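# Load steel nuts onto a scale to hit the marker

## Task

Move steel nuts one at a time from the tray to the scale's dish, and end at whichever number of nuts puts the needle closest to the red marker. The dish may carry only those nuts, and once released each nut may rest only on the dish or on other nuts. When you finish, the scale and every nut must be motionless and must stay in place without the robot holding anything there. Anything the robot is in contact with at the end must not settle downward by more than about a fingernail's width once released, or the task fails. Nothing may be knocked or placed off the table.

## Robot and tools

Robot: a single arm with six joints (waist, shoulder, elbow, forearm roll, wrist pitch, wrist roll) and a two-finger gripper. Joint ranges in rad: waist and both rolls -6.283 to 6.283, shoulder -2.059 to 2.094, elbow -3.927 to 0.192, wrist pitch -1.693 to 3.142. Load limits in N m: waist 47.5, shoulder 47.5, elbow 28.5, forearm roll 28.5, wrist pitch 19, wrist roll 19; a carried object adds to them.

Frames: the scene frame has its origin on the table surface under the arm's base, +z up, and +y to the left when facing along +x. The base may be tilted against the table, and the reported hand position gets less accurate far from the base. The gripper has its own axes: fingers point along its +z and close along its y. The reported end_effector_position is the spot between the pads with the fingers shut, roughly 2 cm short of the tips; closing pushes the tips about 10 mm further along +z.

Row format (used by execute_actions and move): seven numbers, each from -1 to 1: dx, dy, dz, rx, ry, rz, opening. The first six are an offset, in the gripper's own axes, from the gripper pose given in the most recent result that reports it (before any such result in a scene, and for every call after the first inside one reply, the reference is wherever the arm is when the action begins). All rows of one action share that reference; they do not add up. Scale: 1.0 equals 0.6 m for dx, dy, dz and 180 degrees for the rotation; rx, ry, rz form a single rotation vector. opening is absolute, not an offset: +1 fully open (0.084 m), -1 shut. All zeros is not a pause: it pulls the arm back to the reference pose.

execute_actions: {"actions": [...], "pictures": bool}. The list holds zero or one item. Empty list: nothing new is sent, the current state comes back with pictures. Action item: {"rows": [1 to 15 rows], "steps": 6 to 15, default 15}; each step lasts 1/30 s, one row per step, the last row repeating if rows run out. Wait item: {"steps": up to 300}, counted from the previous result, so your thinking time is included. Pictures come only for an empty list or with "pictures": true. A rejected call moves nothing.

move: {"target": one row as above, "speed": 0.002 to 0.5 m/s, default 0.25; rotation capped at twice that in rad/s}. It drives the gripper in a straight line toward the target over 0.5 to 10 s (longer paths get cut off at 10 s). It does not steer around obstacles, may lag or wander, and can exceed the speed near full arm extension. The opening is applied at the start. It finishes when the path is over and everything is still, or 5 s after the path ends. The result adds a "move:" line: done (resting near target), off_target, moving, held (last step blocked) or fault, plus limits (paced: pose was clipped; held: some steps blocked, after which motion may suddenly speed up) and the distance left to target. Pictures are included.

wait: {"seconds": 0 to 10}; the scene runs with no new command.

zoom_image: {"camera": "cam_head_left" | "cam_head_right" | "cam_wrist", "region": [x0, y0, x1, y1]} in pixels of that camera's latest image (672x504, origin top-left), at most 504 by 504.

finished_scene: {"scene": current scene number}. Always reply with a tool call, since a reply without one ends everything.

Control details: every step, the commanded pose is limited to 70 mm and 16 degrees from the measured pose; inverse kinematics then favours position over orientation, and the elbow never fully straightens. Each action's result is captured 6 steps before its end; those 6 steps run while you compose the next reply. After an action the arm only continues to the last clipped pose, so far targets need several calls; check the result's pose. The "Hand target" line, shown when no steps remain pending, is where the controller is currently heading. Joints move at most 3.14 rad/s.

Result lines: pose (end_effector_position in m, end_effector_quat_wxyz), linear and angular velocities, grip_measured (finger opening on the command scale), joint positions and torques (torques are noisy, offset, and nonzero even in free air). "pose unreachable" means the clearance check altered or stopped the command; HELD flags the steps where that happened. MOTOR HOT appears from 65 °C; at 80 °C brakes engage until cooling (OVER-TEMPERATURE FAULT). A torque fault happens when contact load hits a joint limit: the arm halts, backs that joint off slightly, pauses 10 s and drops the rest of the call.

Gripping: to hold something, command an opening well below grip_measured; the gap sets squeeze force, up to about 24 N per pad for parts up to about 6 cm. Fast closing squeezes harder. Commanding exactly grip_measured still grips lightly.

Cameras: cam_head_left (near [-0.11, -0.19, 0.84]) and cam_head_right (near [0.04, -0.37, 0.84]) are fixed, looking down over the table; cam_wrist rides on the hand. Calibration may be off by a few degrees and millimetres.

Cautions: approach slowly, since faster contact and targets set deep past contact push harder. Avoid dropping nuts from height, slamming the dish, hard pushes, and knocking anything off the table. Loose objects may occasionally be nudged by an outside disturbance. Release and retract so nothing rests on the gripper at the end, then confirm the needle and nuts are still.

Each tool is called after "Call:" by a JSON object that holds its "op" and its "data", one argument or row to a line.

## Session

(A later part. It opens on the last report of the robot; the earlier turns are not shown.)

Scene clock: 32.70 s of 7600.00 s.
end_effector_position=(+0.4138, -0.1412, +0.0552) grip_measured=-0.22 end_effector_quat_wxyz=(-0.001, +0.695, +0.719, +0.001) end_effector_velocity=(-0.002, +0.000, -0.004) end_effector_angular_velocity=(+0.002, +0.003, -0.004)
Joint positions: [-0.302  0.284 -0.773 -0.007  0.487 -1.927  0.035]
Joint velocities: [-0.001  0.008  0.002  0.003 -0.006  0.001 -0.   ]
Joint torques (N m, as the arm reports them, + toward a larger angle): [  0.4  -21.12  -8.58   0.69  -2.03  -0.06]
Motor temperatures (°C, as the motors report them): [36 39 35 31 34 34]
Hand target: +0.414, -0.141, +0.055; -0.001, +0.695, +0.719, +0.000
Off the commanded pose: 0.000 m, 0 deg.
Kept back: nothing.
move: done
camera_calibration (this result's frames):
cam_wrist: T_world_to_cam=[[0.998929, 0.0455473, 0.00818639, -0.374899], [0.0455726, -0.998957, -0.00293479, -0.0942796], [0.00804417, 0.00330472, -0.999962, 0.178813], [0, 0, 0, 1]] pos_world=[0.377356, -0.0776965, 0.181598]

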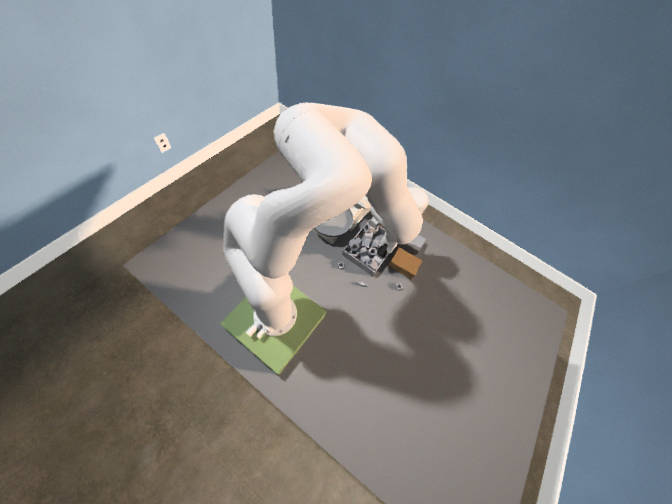

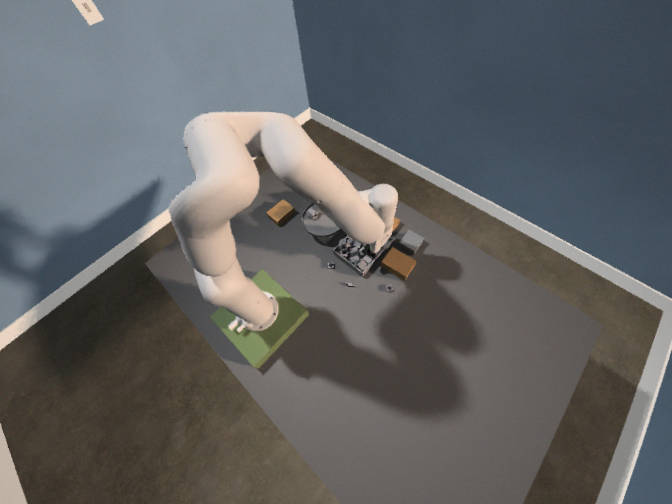

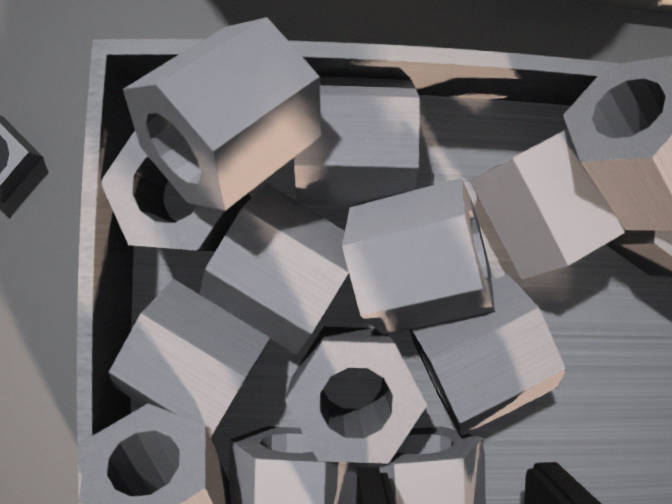

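Call:
{"op": "move", "data": {
  "target": [-0.001, -0.005, 0.004, 0, 0, 0, -0.25],
  "speed": 0.02
}}

Call:
{"op": "move", "data": {
  "target": [0, 0, 0.014, 0, 0, 0, -0.25],
  "speed": 0.015
}}

Scene clock: 33.67 s of 7600.00 s.
end_effector_position=(+0.4109, -0.1419, +0.0528) grip_measured=-0.27 end_effector_quat_wxyz=(-0.001, +0.695, +0.719, +0.001) end_effector_velocity=(+0.000, -0.000, +0.000) end_effector_angular_velocity=(-0.001, -0.003, +0.002)
Joint positions: [-0.305  0.284 -0.764 -0.007  0.477 -1.931  0.032]
Joint velocities: [-0.    -0.001  0.003 -0.001 -0.005 -0.002 -0.   ]
Joint torques (N m, as the arm reports them, + toward a larger angle): [  0.9  -21.72  -8.5    0.7   -1.86  -0.05]
Motor temperatures (°C, as the motors report them): [36 39 35 31 34 34]
Hand target: +0.411, -0.142, +0.053; -0.001, +0.695, +0.719, +0.001
Off the commanded pose: 0.000 m, 0 deg.
Kept back: nothing.
move: done
camera_calibration (this result's frames):
cam_wrist: T_world_to_cam=[[0.998929, 0.0455431, 0.00812164, -0.371938], [0.0455687, -0.998957, -0.00298916, -0.0947987], [0.00797703, 0.00335605, -0.999963, 0.176518], [0, 0, 0, 1]] pos_world=[0.374452, -0.0783529, 0.179248]

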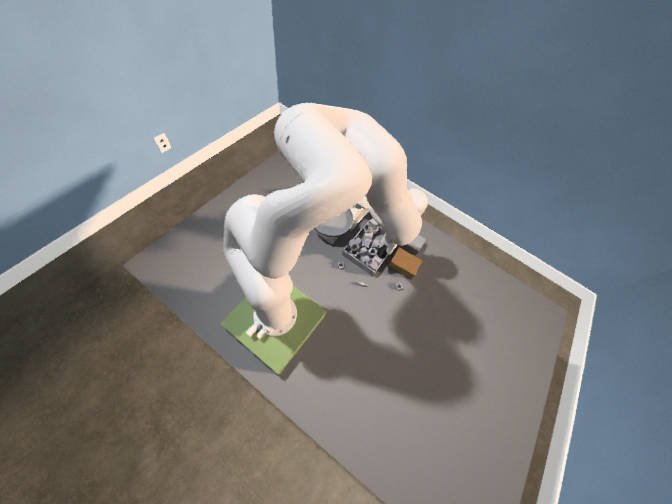

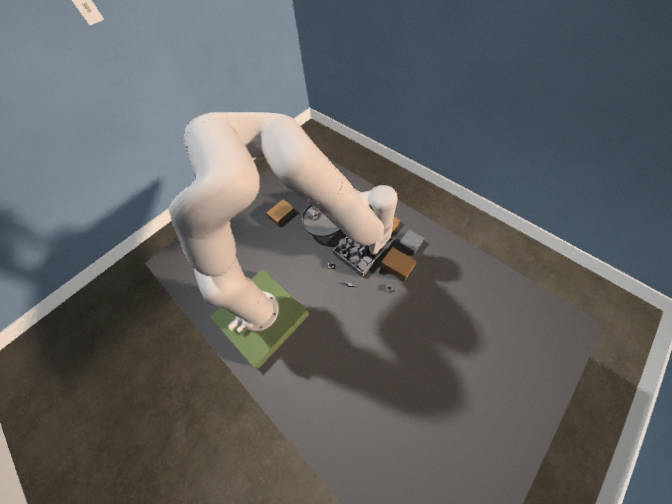

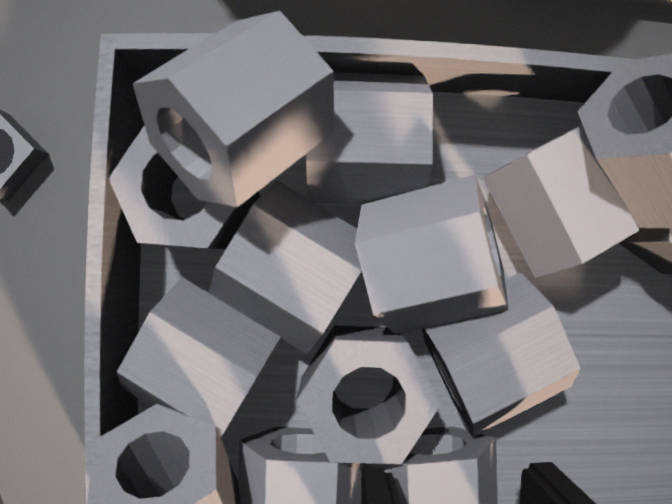

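Scene clock: 34.47 s of 7600.00 s.
end_effector_position=(+0.4110, -0.1419, +0.0447) grip_measured=-0.27 end_effector_quat_wxyz=(-0.001, +0.695, +0.719, +0.001) end_effector_velocity=(+0.001, +0.000, -0.000) end_effector_angular_velocity=(-0.002, -0.003, +0.003)
Joint positions: [-0.305  0.308 -0.765 -0.007  0.455 -1.93   0.033]
Joint velocities: [ 0.001  0.002 -0.002 -0.001 -0.003 -0.     0.   ]
Joint torques (N m, as the arm reports them, + toward a larger angle): [  0.81 -21.23  -8.13   0.47  -2.01   0.04]
Motor temperatures (°C, as the motors report them): [36 39 35 31 34 34]
Hand target: +0.411, -0.142, +0.044; -0.001, +0.695, +0.719, +0.001
Off the commanded pose: 0.000 m, 0 deg.
Kept back: nothing.
move: done
camera_calibration (this result's frames):
cam_wrist: T_world_to_cam=[[0.998925, 0.0456027, 0.00835005, -0.371982], [0.0456287, -0.998954, -0.00295571, -0.0948194], [0.00820653, 0.00333354, -0.999961, 0.168314], [0, 0, 0, 1]] pos_world=[0.374527, -0.078318, 0.171133]

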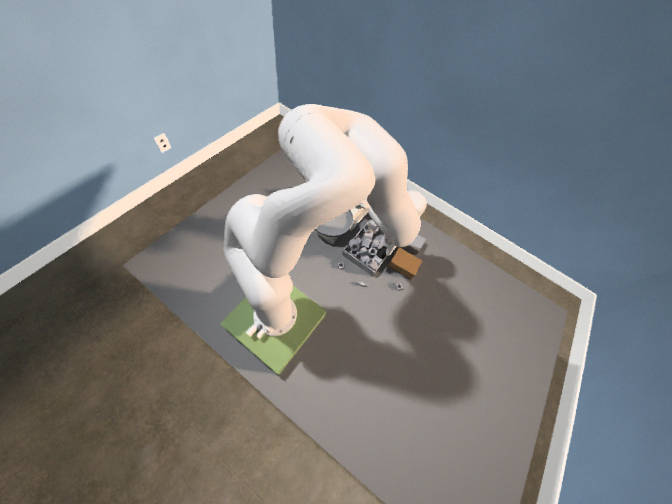

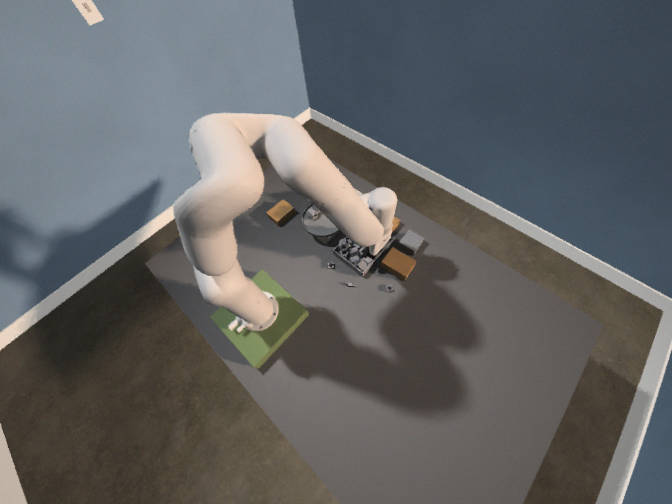

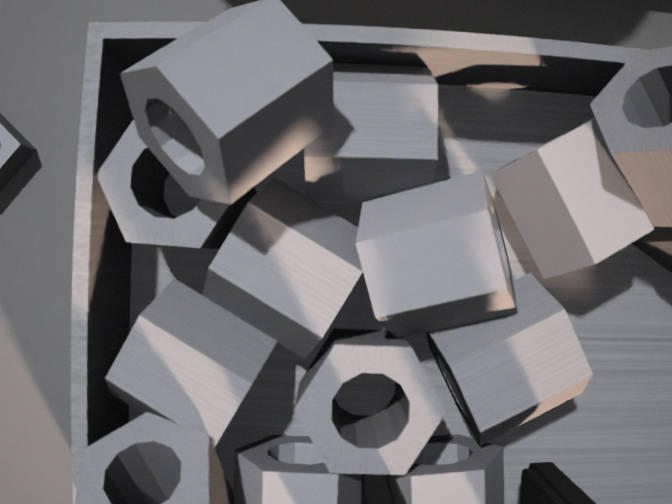

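Call:
{"op": "move", "data": {
  "target": [0, 0.002, 0, 0, 0, 0, -0.47],
  "speed": 0.02
}}

Call:
{"op": "move", "data": {
  "target": [0, 0.02, 0, 0, 0, 0, -0.47],
  "speed": 0.03
}}

Scene clock: 35.60 s of 7600.00 s.
end_effector_position=(+0.4121, -0.1418, +0.0446) grip_measured=-0.46 end_effector_quat_wxyz=(-0.001, +0.695, +0.719, +0.001) end_effector_velocity=(+0.001, +0.000, +0.000) end_effector_angular_velocity=(-0.000, -0.001, +0.001)
Joint positions: [-0.304  0.311 -0.77  -0.007  0.456 -1.93   0.024]
Joint velocities: [ 0.001  0.    -0.002  0.     0.001 -0.    -0.   ]
Joint torques (N m, as the arm reports them, + toward a larger angle): [  0.62 -21.43  -8.09   0.6   -2.05  -0.07]
Motor temperatures (°C, as the motors report them): [36 39 35 31 34 34]
Hand target: +0.412, -0.142, +0.045; -0.001, +0.695, +0.719, +0.001
Off the commanded pose: 0.000 m, 0 deg.
Kept back: nothing.
move: done
camera_calibration (this result's frames):
cam_wrist: T_world_to_cam=[[0.998928, 0.0455692, 0.0081078, -0.373045], [0.0455951, -0.998955, -0.00304022, -0.0948068], [0.00796079, 0.00340663, -0.999963, 0.16831], [0, 0, 0, 1]] pos_world=[0.375628, -0.0782818, 0.17104]

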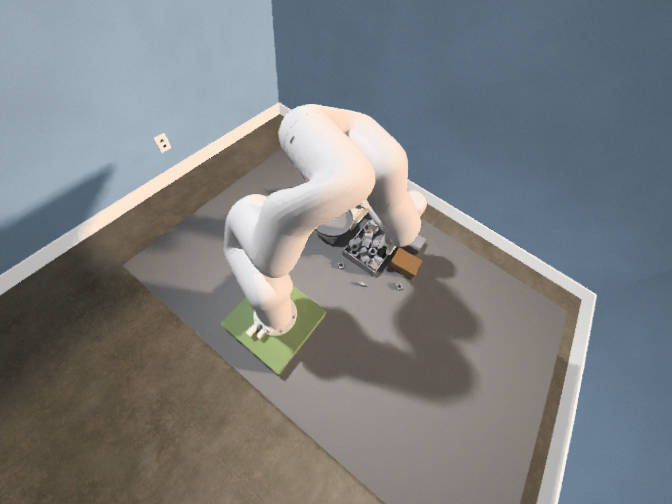

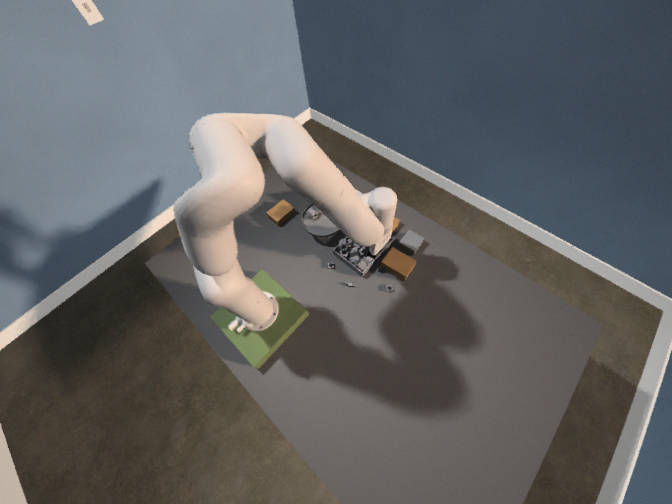

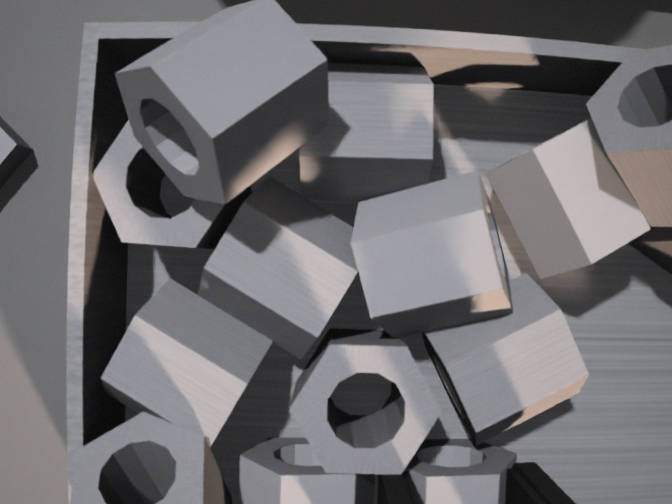

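Scene clock: 36.37 s of 7600.00 s.
end_effector_position=(+0.4239, -0.1415, +0.0446) grip_measured=-0.46 end_effector_quat_wxyz=(-0.001, +0.695, +0.719, +0.001) end_effector_velocity=(+0.002, -0.000, -0.001) end_effector_angular_velocity=(-0.000, +0.001, -0.000)
Joint positions: [-0.295  0.337 -0.812 -0.007  0.473 -1.92   0.024]
Joint velocities: [ 0.001  0.006 -0.007 -0.001  0.003  0.002 -0.   ]
Joint torques (N m, as the arm reports them, + toward a larger angle): [  0.85 -22.06  -8.4    0.38  -2.06   0.09]
Motor temperatures (°C, as the motors report them): [36 39 35 31 34 34]
Hand target: +0.424, -0.141, +0.045; -0.001, +0.695, +0.719, +0.001
Off the commanded pose: 0.000 m, 0 deg.
Kept back: nothing.
move: done
camera_calibration (this result's frames):
cam_wrist: T_world_to_cam=[[0.998929, 0.0455687, 0.00807748, -0.384839], [0.0455942, -0.998956, -0.00299599, -0.0949941], [0.00793252, 0.00336107, -0.999963, 0.168227], [0, 0, 0, 1]] pos_world=[0.387424, -0.0779236, 0.171044]

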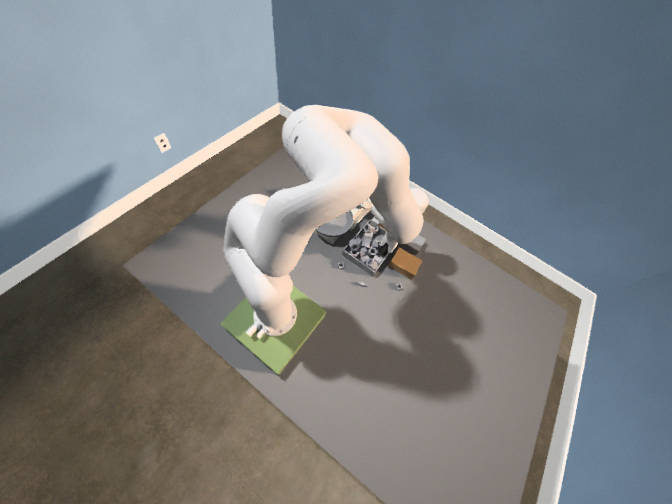

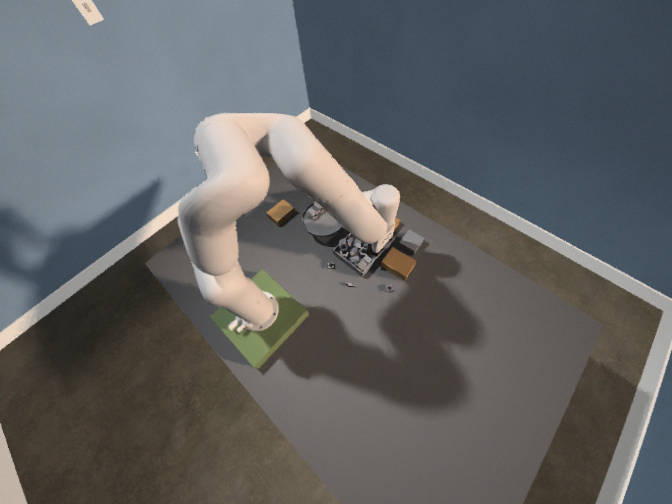

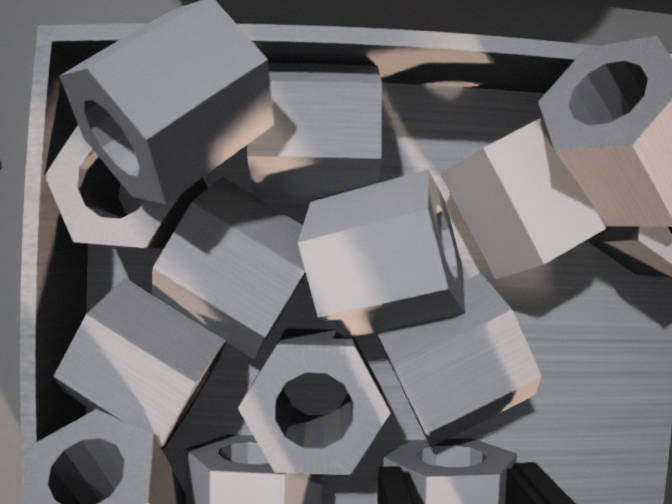

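Dragged well. Open, go deep, grip the corners.

Call:
{"op": "execute_actions", "data": {
  "actions": [
    {"rows": [[0,0,0,0,0,0,-0.08],[0,0,0,0,0,0,-0.08],[0,0,0,0,0,0,-0.08],[0,0,0,0,0,0,-0.08],[0,0,0,0,0,0,-0.08],[0,0,0.002,0,0,0,-0.08],[0,0,0.005,0,0,0,-0.08],[0,0,0.008,0,0,0,-0.08],[0,0,0.011,0,0,0,-0.08],[0,0,0.014,0,0,0,-0.08],[0,0,0.017,0,0,0,-0.08],[0,0,0.02,0,0,0,-0.08],[0,0,0.022,0,0,0,-0.08],[0,0,0.024,0,0,0,-0.08],[0,0,0.024,0,0,0,-0.08]], "steps": 15}
  ]
}}

Call:
{"op": "move", "data": {
  "target": [0, 0, 0, 0, 0, 0, -0.6],
  "speed": 0.03
}}

Scene clock: 37.03 s of 7600.00 s.
end_effector_position=(+0.4242, -0.1415, +0.0433) grip_measured=-0.09 end_effector_quat_wxyz=(-0.000, +0.695, +0.719, +0.001) end_effector_velocity=(+0.000, -0.000, -0.029) end_effector_angular_velocity=(-0.001, -0.001, +0.000)
Joint positions: [-0.295  0.341 -0.813 -0.007  0.468 -1.92   0.04 ]
Joint velocities: [-0.001  0.083 -0.006 -0.002 -0.078  0.001  0.001]
Joint torques (N m, as the arm reports them, + toward a larger angle): [  1.17 -21.8   -7.94   0.49  -1.83   0.01]
Motor temperatures (°C, as the motors report them): [36 39 35 31 34 34]
Steps of this call (steps 1 to 11: nothing new was sent; steps 12 to 20: the first 9 steps of this action). Readings (end_effector_position):
12: (+0.4240, -0.1415, +0.0446)
13: (+0.4241, -0.1415, +0.0446)
15: (+0.4240, -0.1415, +0.0446)
19: (+0.4241, -0.1415, +0.0440)
20: the state above

Scene clock: 38.03 s of 7600.00 s.
end_effector_position=(+0.4239, -0.1414, +0.0306) grip_measured=-0.25 end_effector_quat_wxyz=(-0.001, +0.695, +0.719, +0.001) end_effector_velocity=(-0.001, +0.000, -0.001) end_effector_angular_velocity=(+0.001, +0.003, +0.001)
Joint positions: [-0.295  0.377 -0.816 -0.007  0.436 -1.92   0.033]
Joint velocities: [-0.001  0.001  0.    -0.     0.001 -0.001  0.   ]
Joint torques (N m, as the arm reports them, + toward a larger angle): [  1.39 -22.67  -7.89   0.21  -1.71  -0.06]
Motor temperatures (°C, as the motors report them): [36 39 35 31 34 34]
Hand target: +0.424, -0.141, +0.031; -0.001, +0.695, +0.719, +0.001
Off your previous action's commanded pose: 0.004 m, 0 deg at its last step (step 6 of this call).
Off the commanded pose: 0.000 m, 0 deg.
Kept back: nothing.
move: done
camera_calibration (this result's frames):
cam_wrist: T_world_to_cam=[[0.998922, 0.0456485, 0.00838553, -0.384781], [0.0456748, -0.998952, -0.00296732, -0.0949966], [0.00824129, 0.00334713, -0.99996, 0.154079], [0, 0, 0, 1]] pos_world=[0.387436, -0.0778481, 0.157018]

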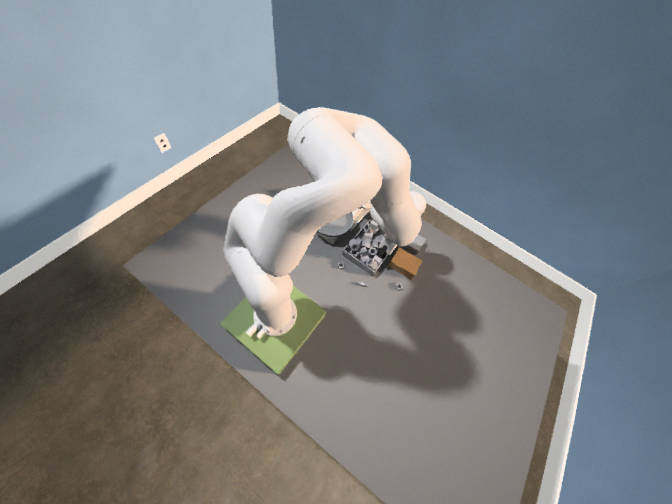

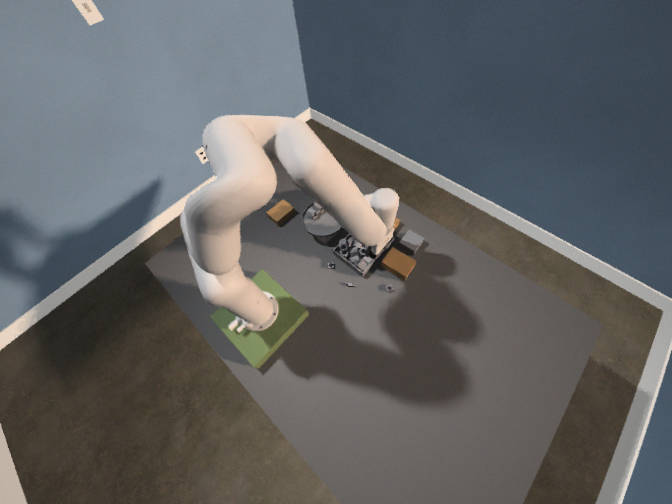

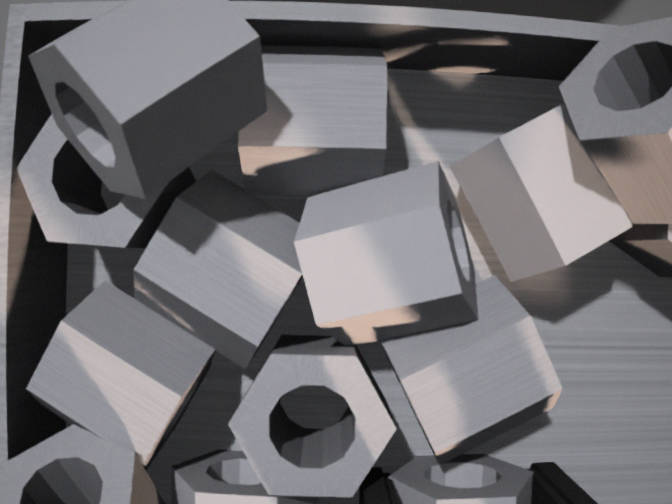

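Call:
{"op": "move", "data": {
  "target": [0.0, 0.0, -0.11, 0, 0, 0, -0.6],
  "speed": 0.2
}}

Call:
{"op": "move", "data": {
  "target": [0.374, -0.052, -0.035, 0, 0, 0.011, -0.6],
  "speed": 0.35
}}

Call:
{"op": "move", "data": {
  "target": [0, 0, 0.04, 0, 0, 0, -0.6],
  "speed": 0.07
}}

Call:
{"op": "move", "data": {
  "target": [0, 0, 0.009, 0, 0, 0, -0.6],
  "speed": 0.012
}}

Scene clock: 39.37 s of 7600.00 s.
end_effector_position=(+0.4235, -0.1415, +0.0959) grip_measured=-0.25 end_effector_quat_wxyz=(-0.001, +0.695, +0.719, +0.000) end_effector_velocity=(+0.001, -0.000, +0.004) end_effector_angular_velocity=(-0.000, -0.003, -0.001)
Joint positions: [-0.294  0.2   -0.815 -0.006  0.613 -1.921  0.033]
Joint velocities: [ 0.    -0.008 -0.003  0.002  0.008  0.    -0.   ]
Joint torques (N m, as the arm reports them, + toward a larger angle): [  0.73 -21.69  -9.64   0.62  -2.07  -0.09]
Motor temperatures (°C, as the motors report them): [36 39 35 31 34 34]
Hand target: +0.424, -0.142, +0.097; -0.000, +0.695, +0.719, +0.001
Off the commanded pose: 0.001 m, 0 deg.
Kept back: nothing.
move: done
camera_calibration (this result's frames):
cam_wrist: T_world_to_cam=[[0.99894, 0.045454, 0.00732381, -0.384849], [0.0454771, -0.998961, -0.00302181, -0.0948418], [0.00717884, 0.00335167, -0.999969, 0.219822], [0, 0, 0, 1]] pos_world=[0.387176, -0.0779871, 0.222347]

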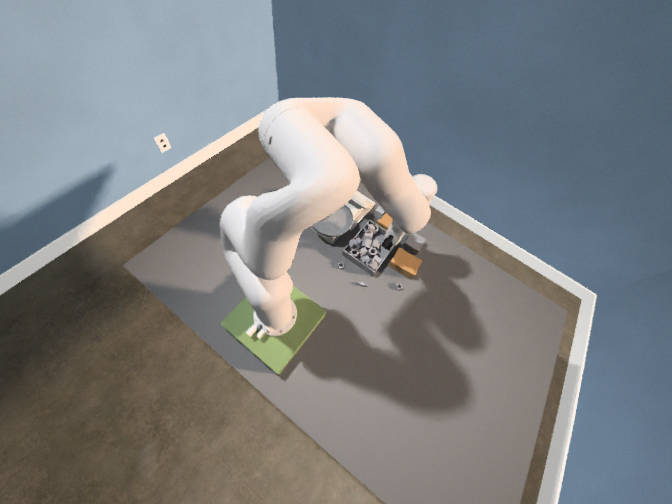

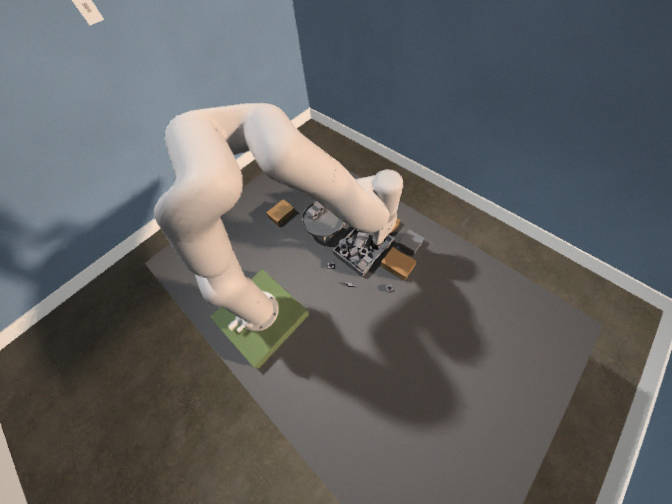

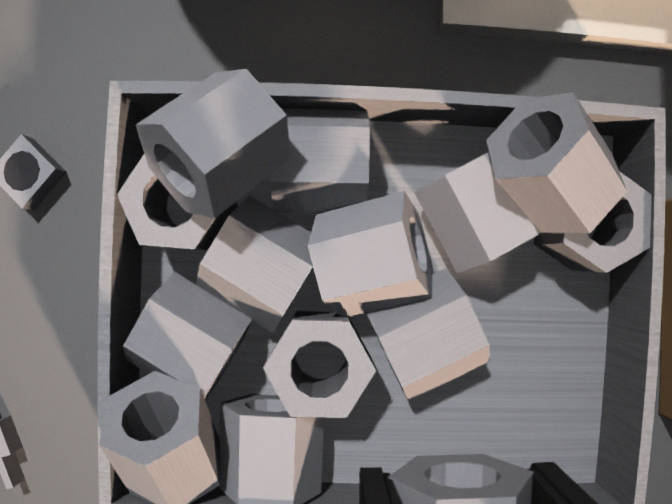

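Scene clock: 40.67 s of 7600.00 s.
end_effector_position=(+0.3856, +0.0807, +0.1172) grip_measured=-0.25 end_effector_quat_wxyz=(-0.000, +0.707, +0.707, -0.000) end_effector_velocity=(-0.001, +0.003, +0.000) end_effector_angular_velocity=(-0.004, +0.002, +0.000)
Joint positions: [ 0.236  0.    -0.63  -0.009  0.63  -1.353  0.033]
Joint velocities: [ 0.008 -0.    -0.002 -0.005  0.005  0.012 -0.   ]
Joint torques (N m, as the arm reports them, + toward a larger angle): [  0.6  -18.1   -9.69   0.33  -2.14  -0.05]
Motor temperatures (°C, as the motors report them): [36 39 35 31 34 34]
Hand target: +0.386, +0.081, +0.117; -0.000, +0.707, +0.707, -0.000
Off the commanded pose: 0.001 m, 0 deg.
Kept back: nothing.
move: done
camera_calibration (this result's frames):
cam_wrist: T_world_to_cam=[[0.999917, 0.0104562, 0.00756077, -0.354785], [0.0104672, -0.999944, -0.00140444, 0.142379], [0.00754566, 0.00148346, -0.99997, 0.240612], [0, 0, 0, 1]] pos_world=[0.35145, 0.145724, 0.243487]

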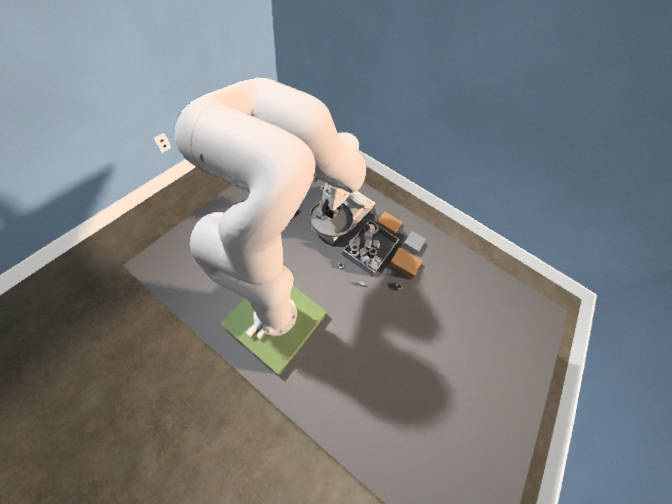

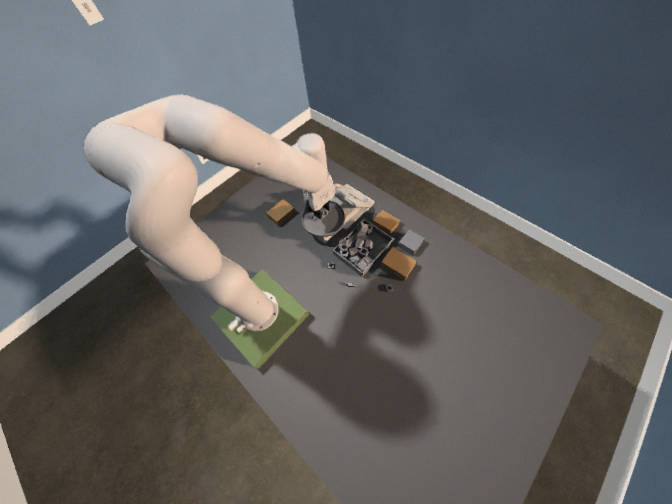

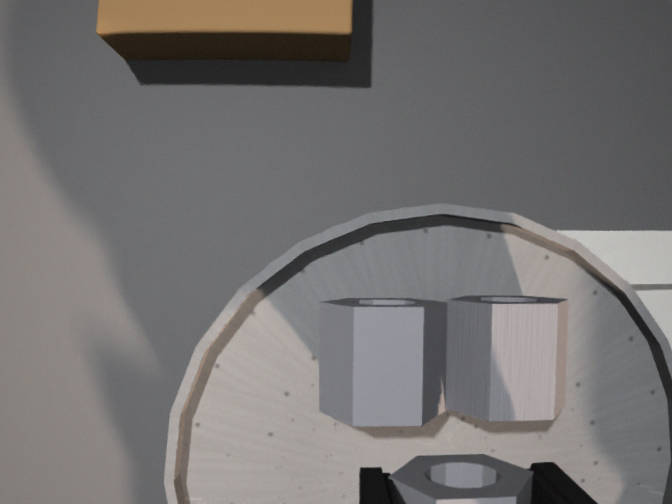

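Scene clock: 41.50 s of 7600.00 s.
end_effector_position=(+0.3857, +0.0808, +0.0935) grip_measured=-0.25 end_effector_quat_wxyz=(-0.000, +0.707, +0.707, +0.000) end_effector_velocity=(+0.000, +0.000, -0.002) end_effector_angular_velocity=(+0.000, +0.000, -0.001)
Joint positions: [ 0.236  0.066 -0.619 -0.01   0.553 -1.352  0.033]
Joint velocities: [ 0.     0.006  0.     0.001 -0.006  0.    -0.   ]
Joint torques (N m, as the arm reports them, + toward a larger angle): [  0.58 -18.63  -9.37   0.32  -1.92  -0.2 ]
Motor temperatures (°C, as the motors report them): [36 39 35 31 34 34]
Hand target: +0.386, +0.081, +0.093; -0.000, +0.707, +0.707, -0.000
Off the commanded pose: 0.000 m, 0 deg.
Kept back: nothing.
move: done
camera_calibration (this result's frames):
cam_wrist: T_world_to_cam=[[0.999913, 0.010545, 0.00791375, -0.354751], [0.0105581, -0.999943, -0.00161876, 0.14243], [0.00789623, 0.00170217, -0.999967, 0.216792], [0, 0, 0, 1]] pos_world=[0.351504, 0.145794, 0.219823]

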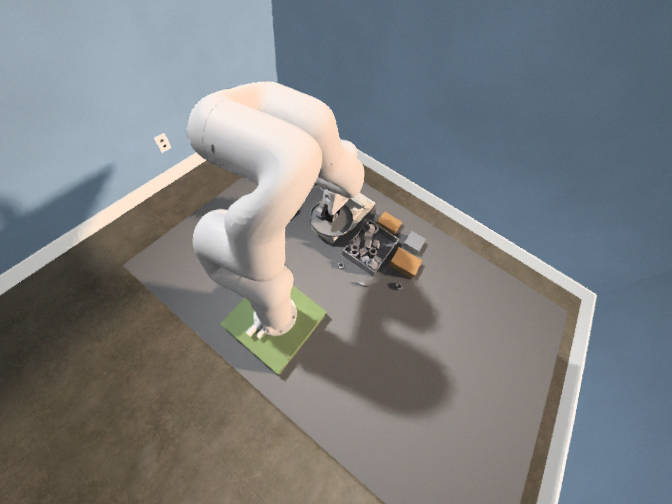

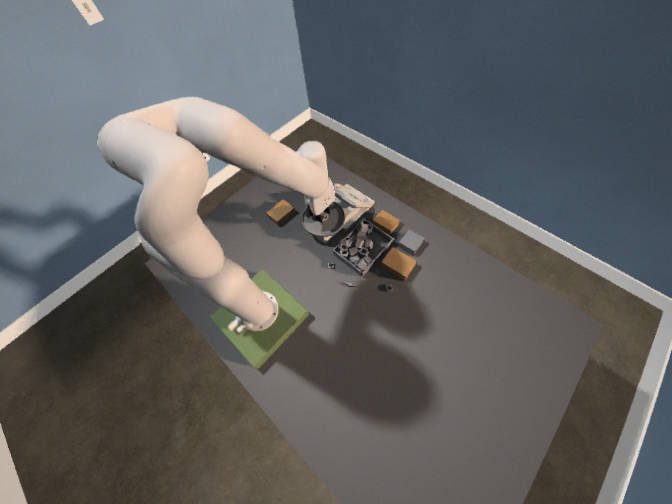

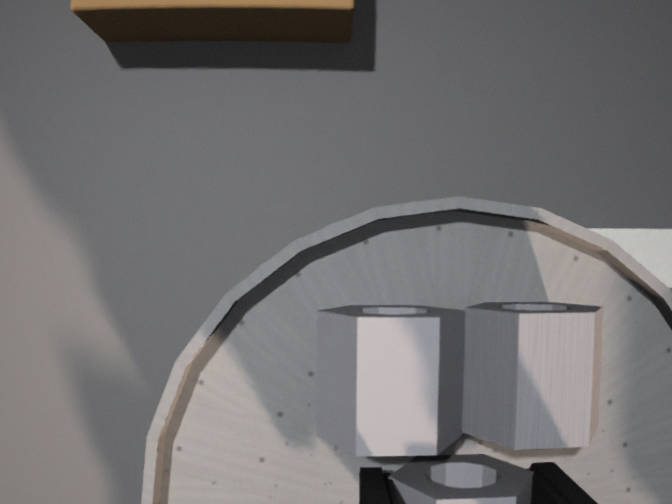

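Scene clock: 42.20 s of 7600.00 s.
end_effector_position=(+0.3858, +0.0809, +0.0884) grip_measured=-0.25 end_effector_quat_wxyz=(-0.000, +0.707, +0.707, +0.000) end_effector_velocity=(+0.000, -0.000, -0.001) end_effector_angular_velocity=(+0.000, -0.000, -0.001)
Joint positions: [ 0.235  0.081 -0.617 -0.01   0.536 -1.352  0.033]
Joint velocities: [-0.001  0.005 -0.    -0.    -0.005 -0.     0.   ]
Joint torques (N m, as the arm reports them, + toward a larger angle): [  0.73 -18.51  -8.96   0.5   -2.29  -0.04]
Motor temperatures (°C, as the motors report them): [36 39 35 31 34 34]
Hand target: +0.386, +0.081, +0.088; -0.000, +0.707, +0.707, +0.000
Off the commanded pose: 0.000 m, 0 deg.
Kept back: nothing.
move: done
camera_calibration (this result's frames):
cam_wrist: T_world_to_cam=[[0.999911, 0.0105602, 0.00818468, -0.354837], [0.0105745, -0.999943, -0.00170636, 0.14246], [0.0081662, 0.00179275, -0.999965, 0.211566], [0, 0, 0, 1]] pos_world=[0.351571, 0.14582, 0.214706]

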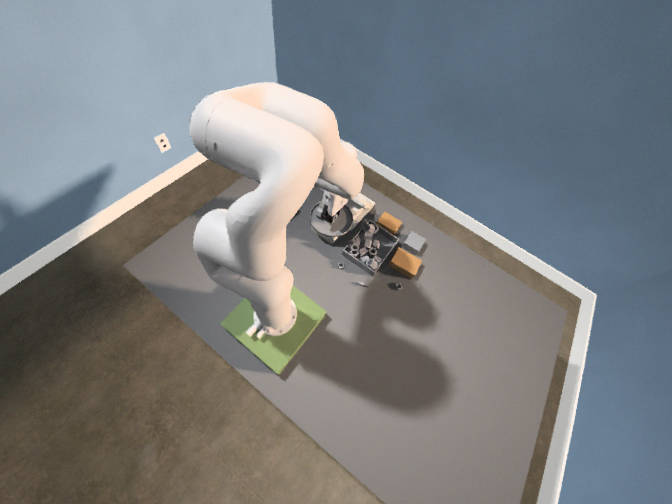

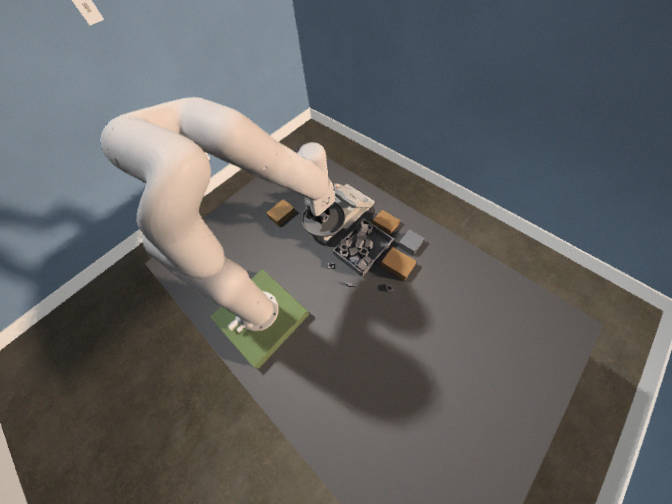

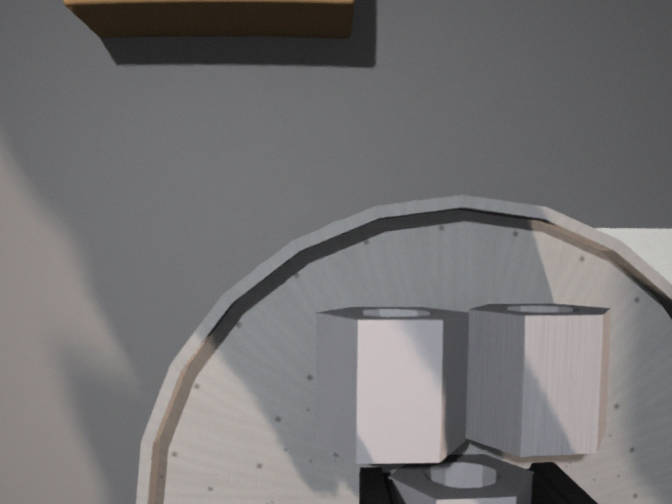

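Call:
{"op": "execute_actions", "data": {
  "actions": [
    {"rows": [[0,0,0.001,0,0,0,-0.6],[0,0,0.001,0,0,0,-0.6],[0,0,0.001,0,0,0,-0.05],[0,0,0.001,0,0,0,-0.05],[0,0,0.001,0,0,0,-0.05],[0,0,0.001,0,0,0,-0.05],[0,0,0.001,0,0,0,-0.05],[0,0,0.0,0,0,0,-0.05],[0,0,-0.005,0,0,0,-0.05],[0,0,-0.012,0,0,0,-0.05],[0,0,-0.02,0,0,0,-0.05],[0,0,-0.028,0,0,0,-0.05],[0,0,-0.036,0,0,0,-0.05],[0,0,-0.043,0,0,0,-0.05],[0,0,-0.048,0,0,0,-0.05]], "steps": 15}
  ]
}}

Call:
{"op": "move", "data": {
  "target": [-0.337, -0.002, 0.035, 0, 0, 0.1667, -0.22],
  "speed": 0.35
}}

Call:
{"op": "move", "data": {
  "target": [0, 0, 0.068, 0, 0, 0, -0.22],
  "speed": 0.12
}}

Scene clock: 43.70 s of 7600.00 s.
end_effector_position=(+0.3855, +0.0808, +0.0878) grip_measured=-0.07 end_effector_quat_wxyz=(-0.000, +0.707, +0.707, -0.000) end_effector_velocity=(-0.002, -0.000, +0.007) end_effector_angular_velocity=(-0.002, +0.007, -0.000)
Joint positions: [ 0.235  0.082 -0.617 -0.01   0.535 -1.352  0.041]
Joint velocities: [ 0.001 -0.024 -0.002  0.     0.033  0.     0.006]
Joint torques (N m, as the arm reports them, + toward a larger angle): [  0.46 -19.28  -8.82   0.55  -1.72   0.13]
Motor temperatures (°C, as the motors report them): [36 39 35 31 34 34]
Steps of this call (steps 1 to 36: nothing new was sent; steps 37 to 45: the first 9 steps of this action). Readings (end_effector_position):
37: (+0.3857, +0.0809, +0.0881)
38: (+0.3857, +0.0809, +0.0881)
40: (+0.3857, +0.0809, +0.0879)
44: (+0.3855, +0.0808, +0.0876)
45: the state above

Scene clock: 45.67 s of 7600.00 s.
end_effector_position=(+0.3837, -0.1203, +0.0942) grip_measured=-0.24 end_effector_quat_wxyz=(-0.001, +0.866, +0.500, +0.000) end_effector_velocity=(+0.000, -0.002, -0.000) end_effector_angular_velocity=(+0.000, +0.001, -0.005)
Joint positions: [-0.276  0.082 -0.646 -0.005  0.562 -1.345  0.034]
Joint velocities: [-0.006  0.004 -0.003  0.    -0.    -0.001 -0.   ]
Joint torques (N m, as the arm reports them, + toward a larger angle): [  0.87 -18.71  -8.98   0.44  -1.92  -0.11]
Motor temperatures (°C, as the motors report them): [36 39 35 31 34 34]
Hand target: +0.384, -0.121, +0.094; -0.001, +0.866, +0.500, +0.000
Off your previous action's commanded pose: 0.016 m, 0 deg at its last step (step 6 of this call).
Off the commanded pose: 0.001 m, 0 deg.
Kept back: nothing.
move: done
camera_calibration (this result's frames):
cam_wrist: T_world_to_cam=[[0.871586, -0.490193, 0.00690683, -0.361543], [-0.490184, -0.871614, -0.00308975, 0.148974], [0.00753466, -0.000692634, -0.999971, 0.217698], [0, 0, 0, 1]] pos_world=[0.3865, -0.0472269, 0.220649]

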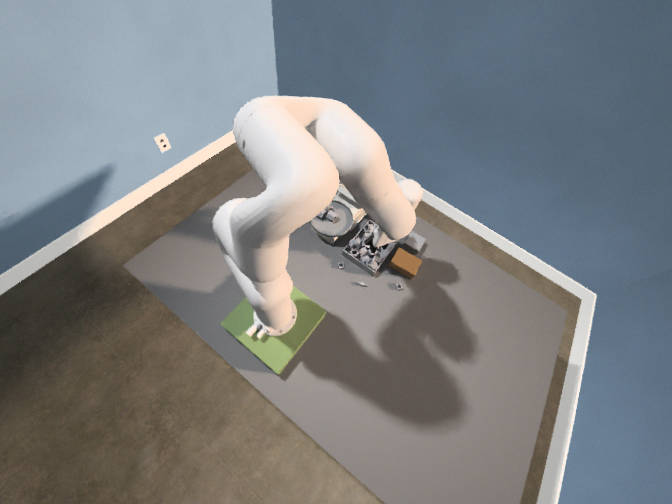

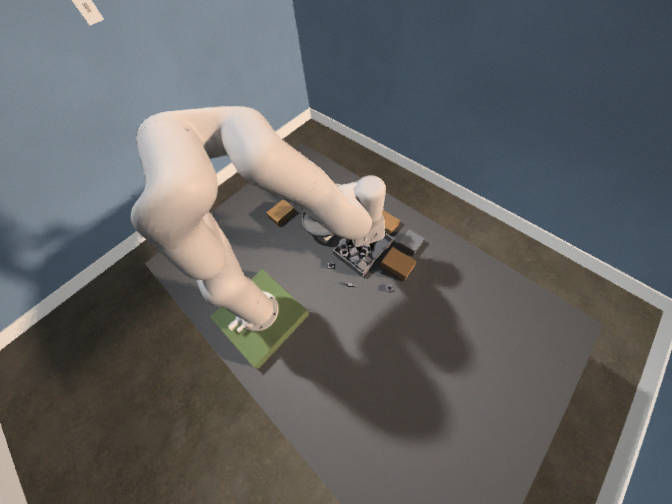

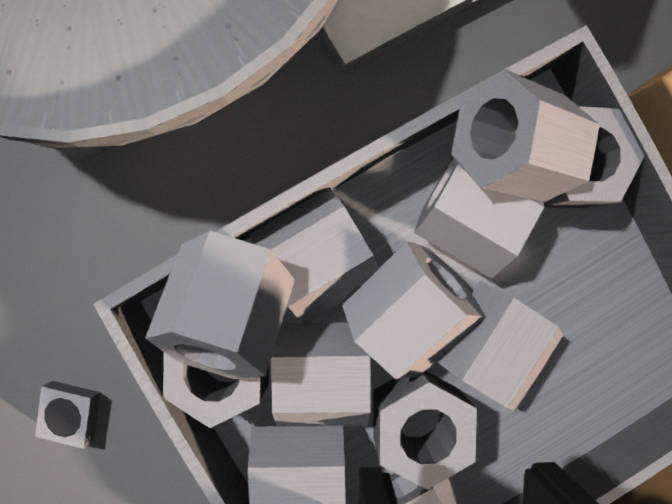

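Scene clock: 46.53 s of 7600.00 s.
end_effector_position=(+0.3839, -0.1202, +0.0539) grip_measured=-0.24 end_effector_quat_wxyz=(-0.001, +0.866, +0.500, +0.001) end_effector_velocity=(-0.001, -0.000, -0.003) end_effector_angular_velocity=(+0.000, +0.003, +0.000)
Joint positions: [-0.276  0.203 -0.642 -0.006  0.436 -1.345  0.034]
Joint velocities: [-0.001  0.008  0.    -0.001 -0.005 -0.    -0.   ]
Joint torques (N m, as the arm reports them, + toward a larger angle): [  0.92 -19.95  -8.26   0.27  -1.91  -0.09]
Motor temperatures (°C, as the motors report them): [36 39 35 31 34 34]
Hand target: +0.384, -0.120, +0.053; -0.001, +0.866, +0.500, +0.001
Off the commanded pose: 0.001 m, 0 deg.
Kept back: nothing.
move: done
camera_calibration (this result's frames):
cam_wrist: T_world_to_cam=[[0.871648, -0.490077, 0.00744349, -0.361434], [-0.490065, -0.871679, -0.00344872, 0.149047], [0.00817848, -0.000641724, -0.999966, 0.177127], [0, 0, 0, 1]] pos_world=[0.386637, -0.0470951, 0.180325]

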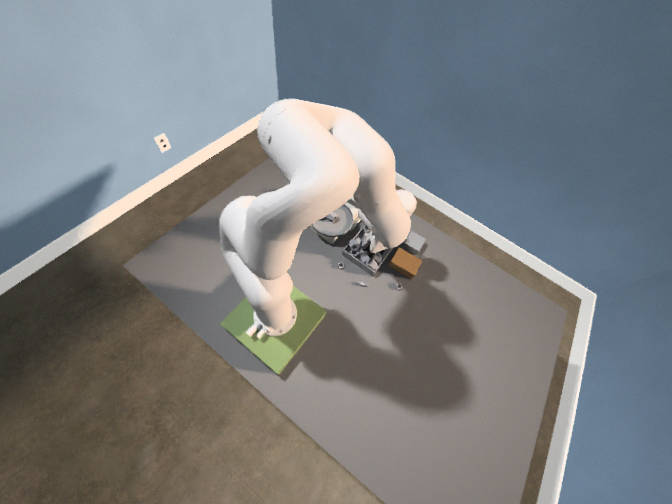

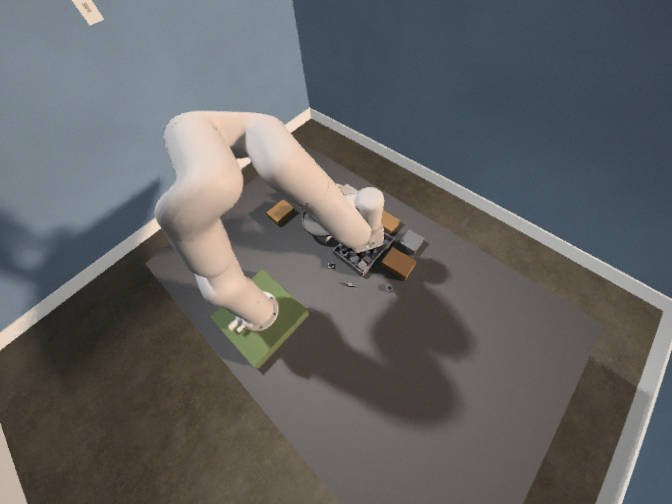

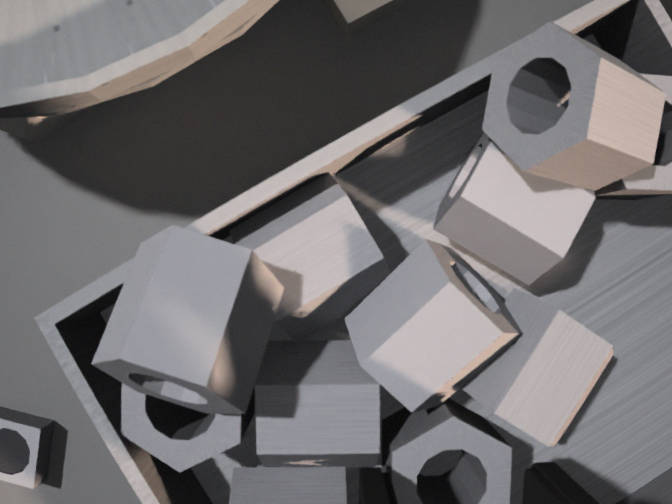

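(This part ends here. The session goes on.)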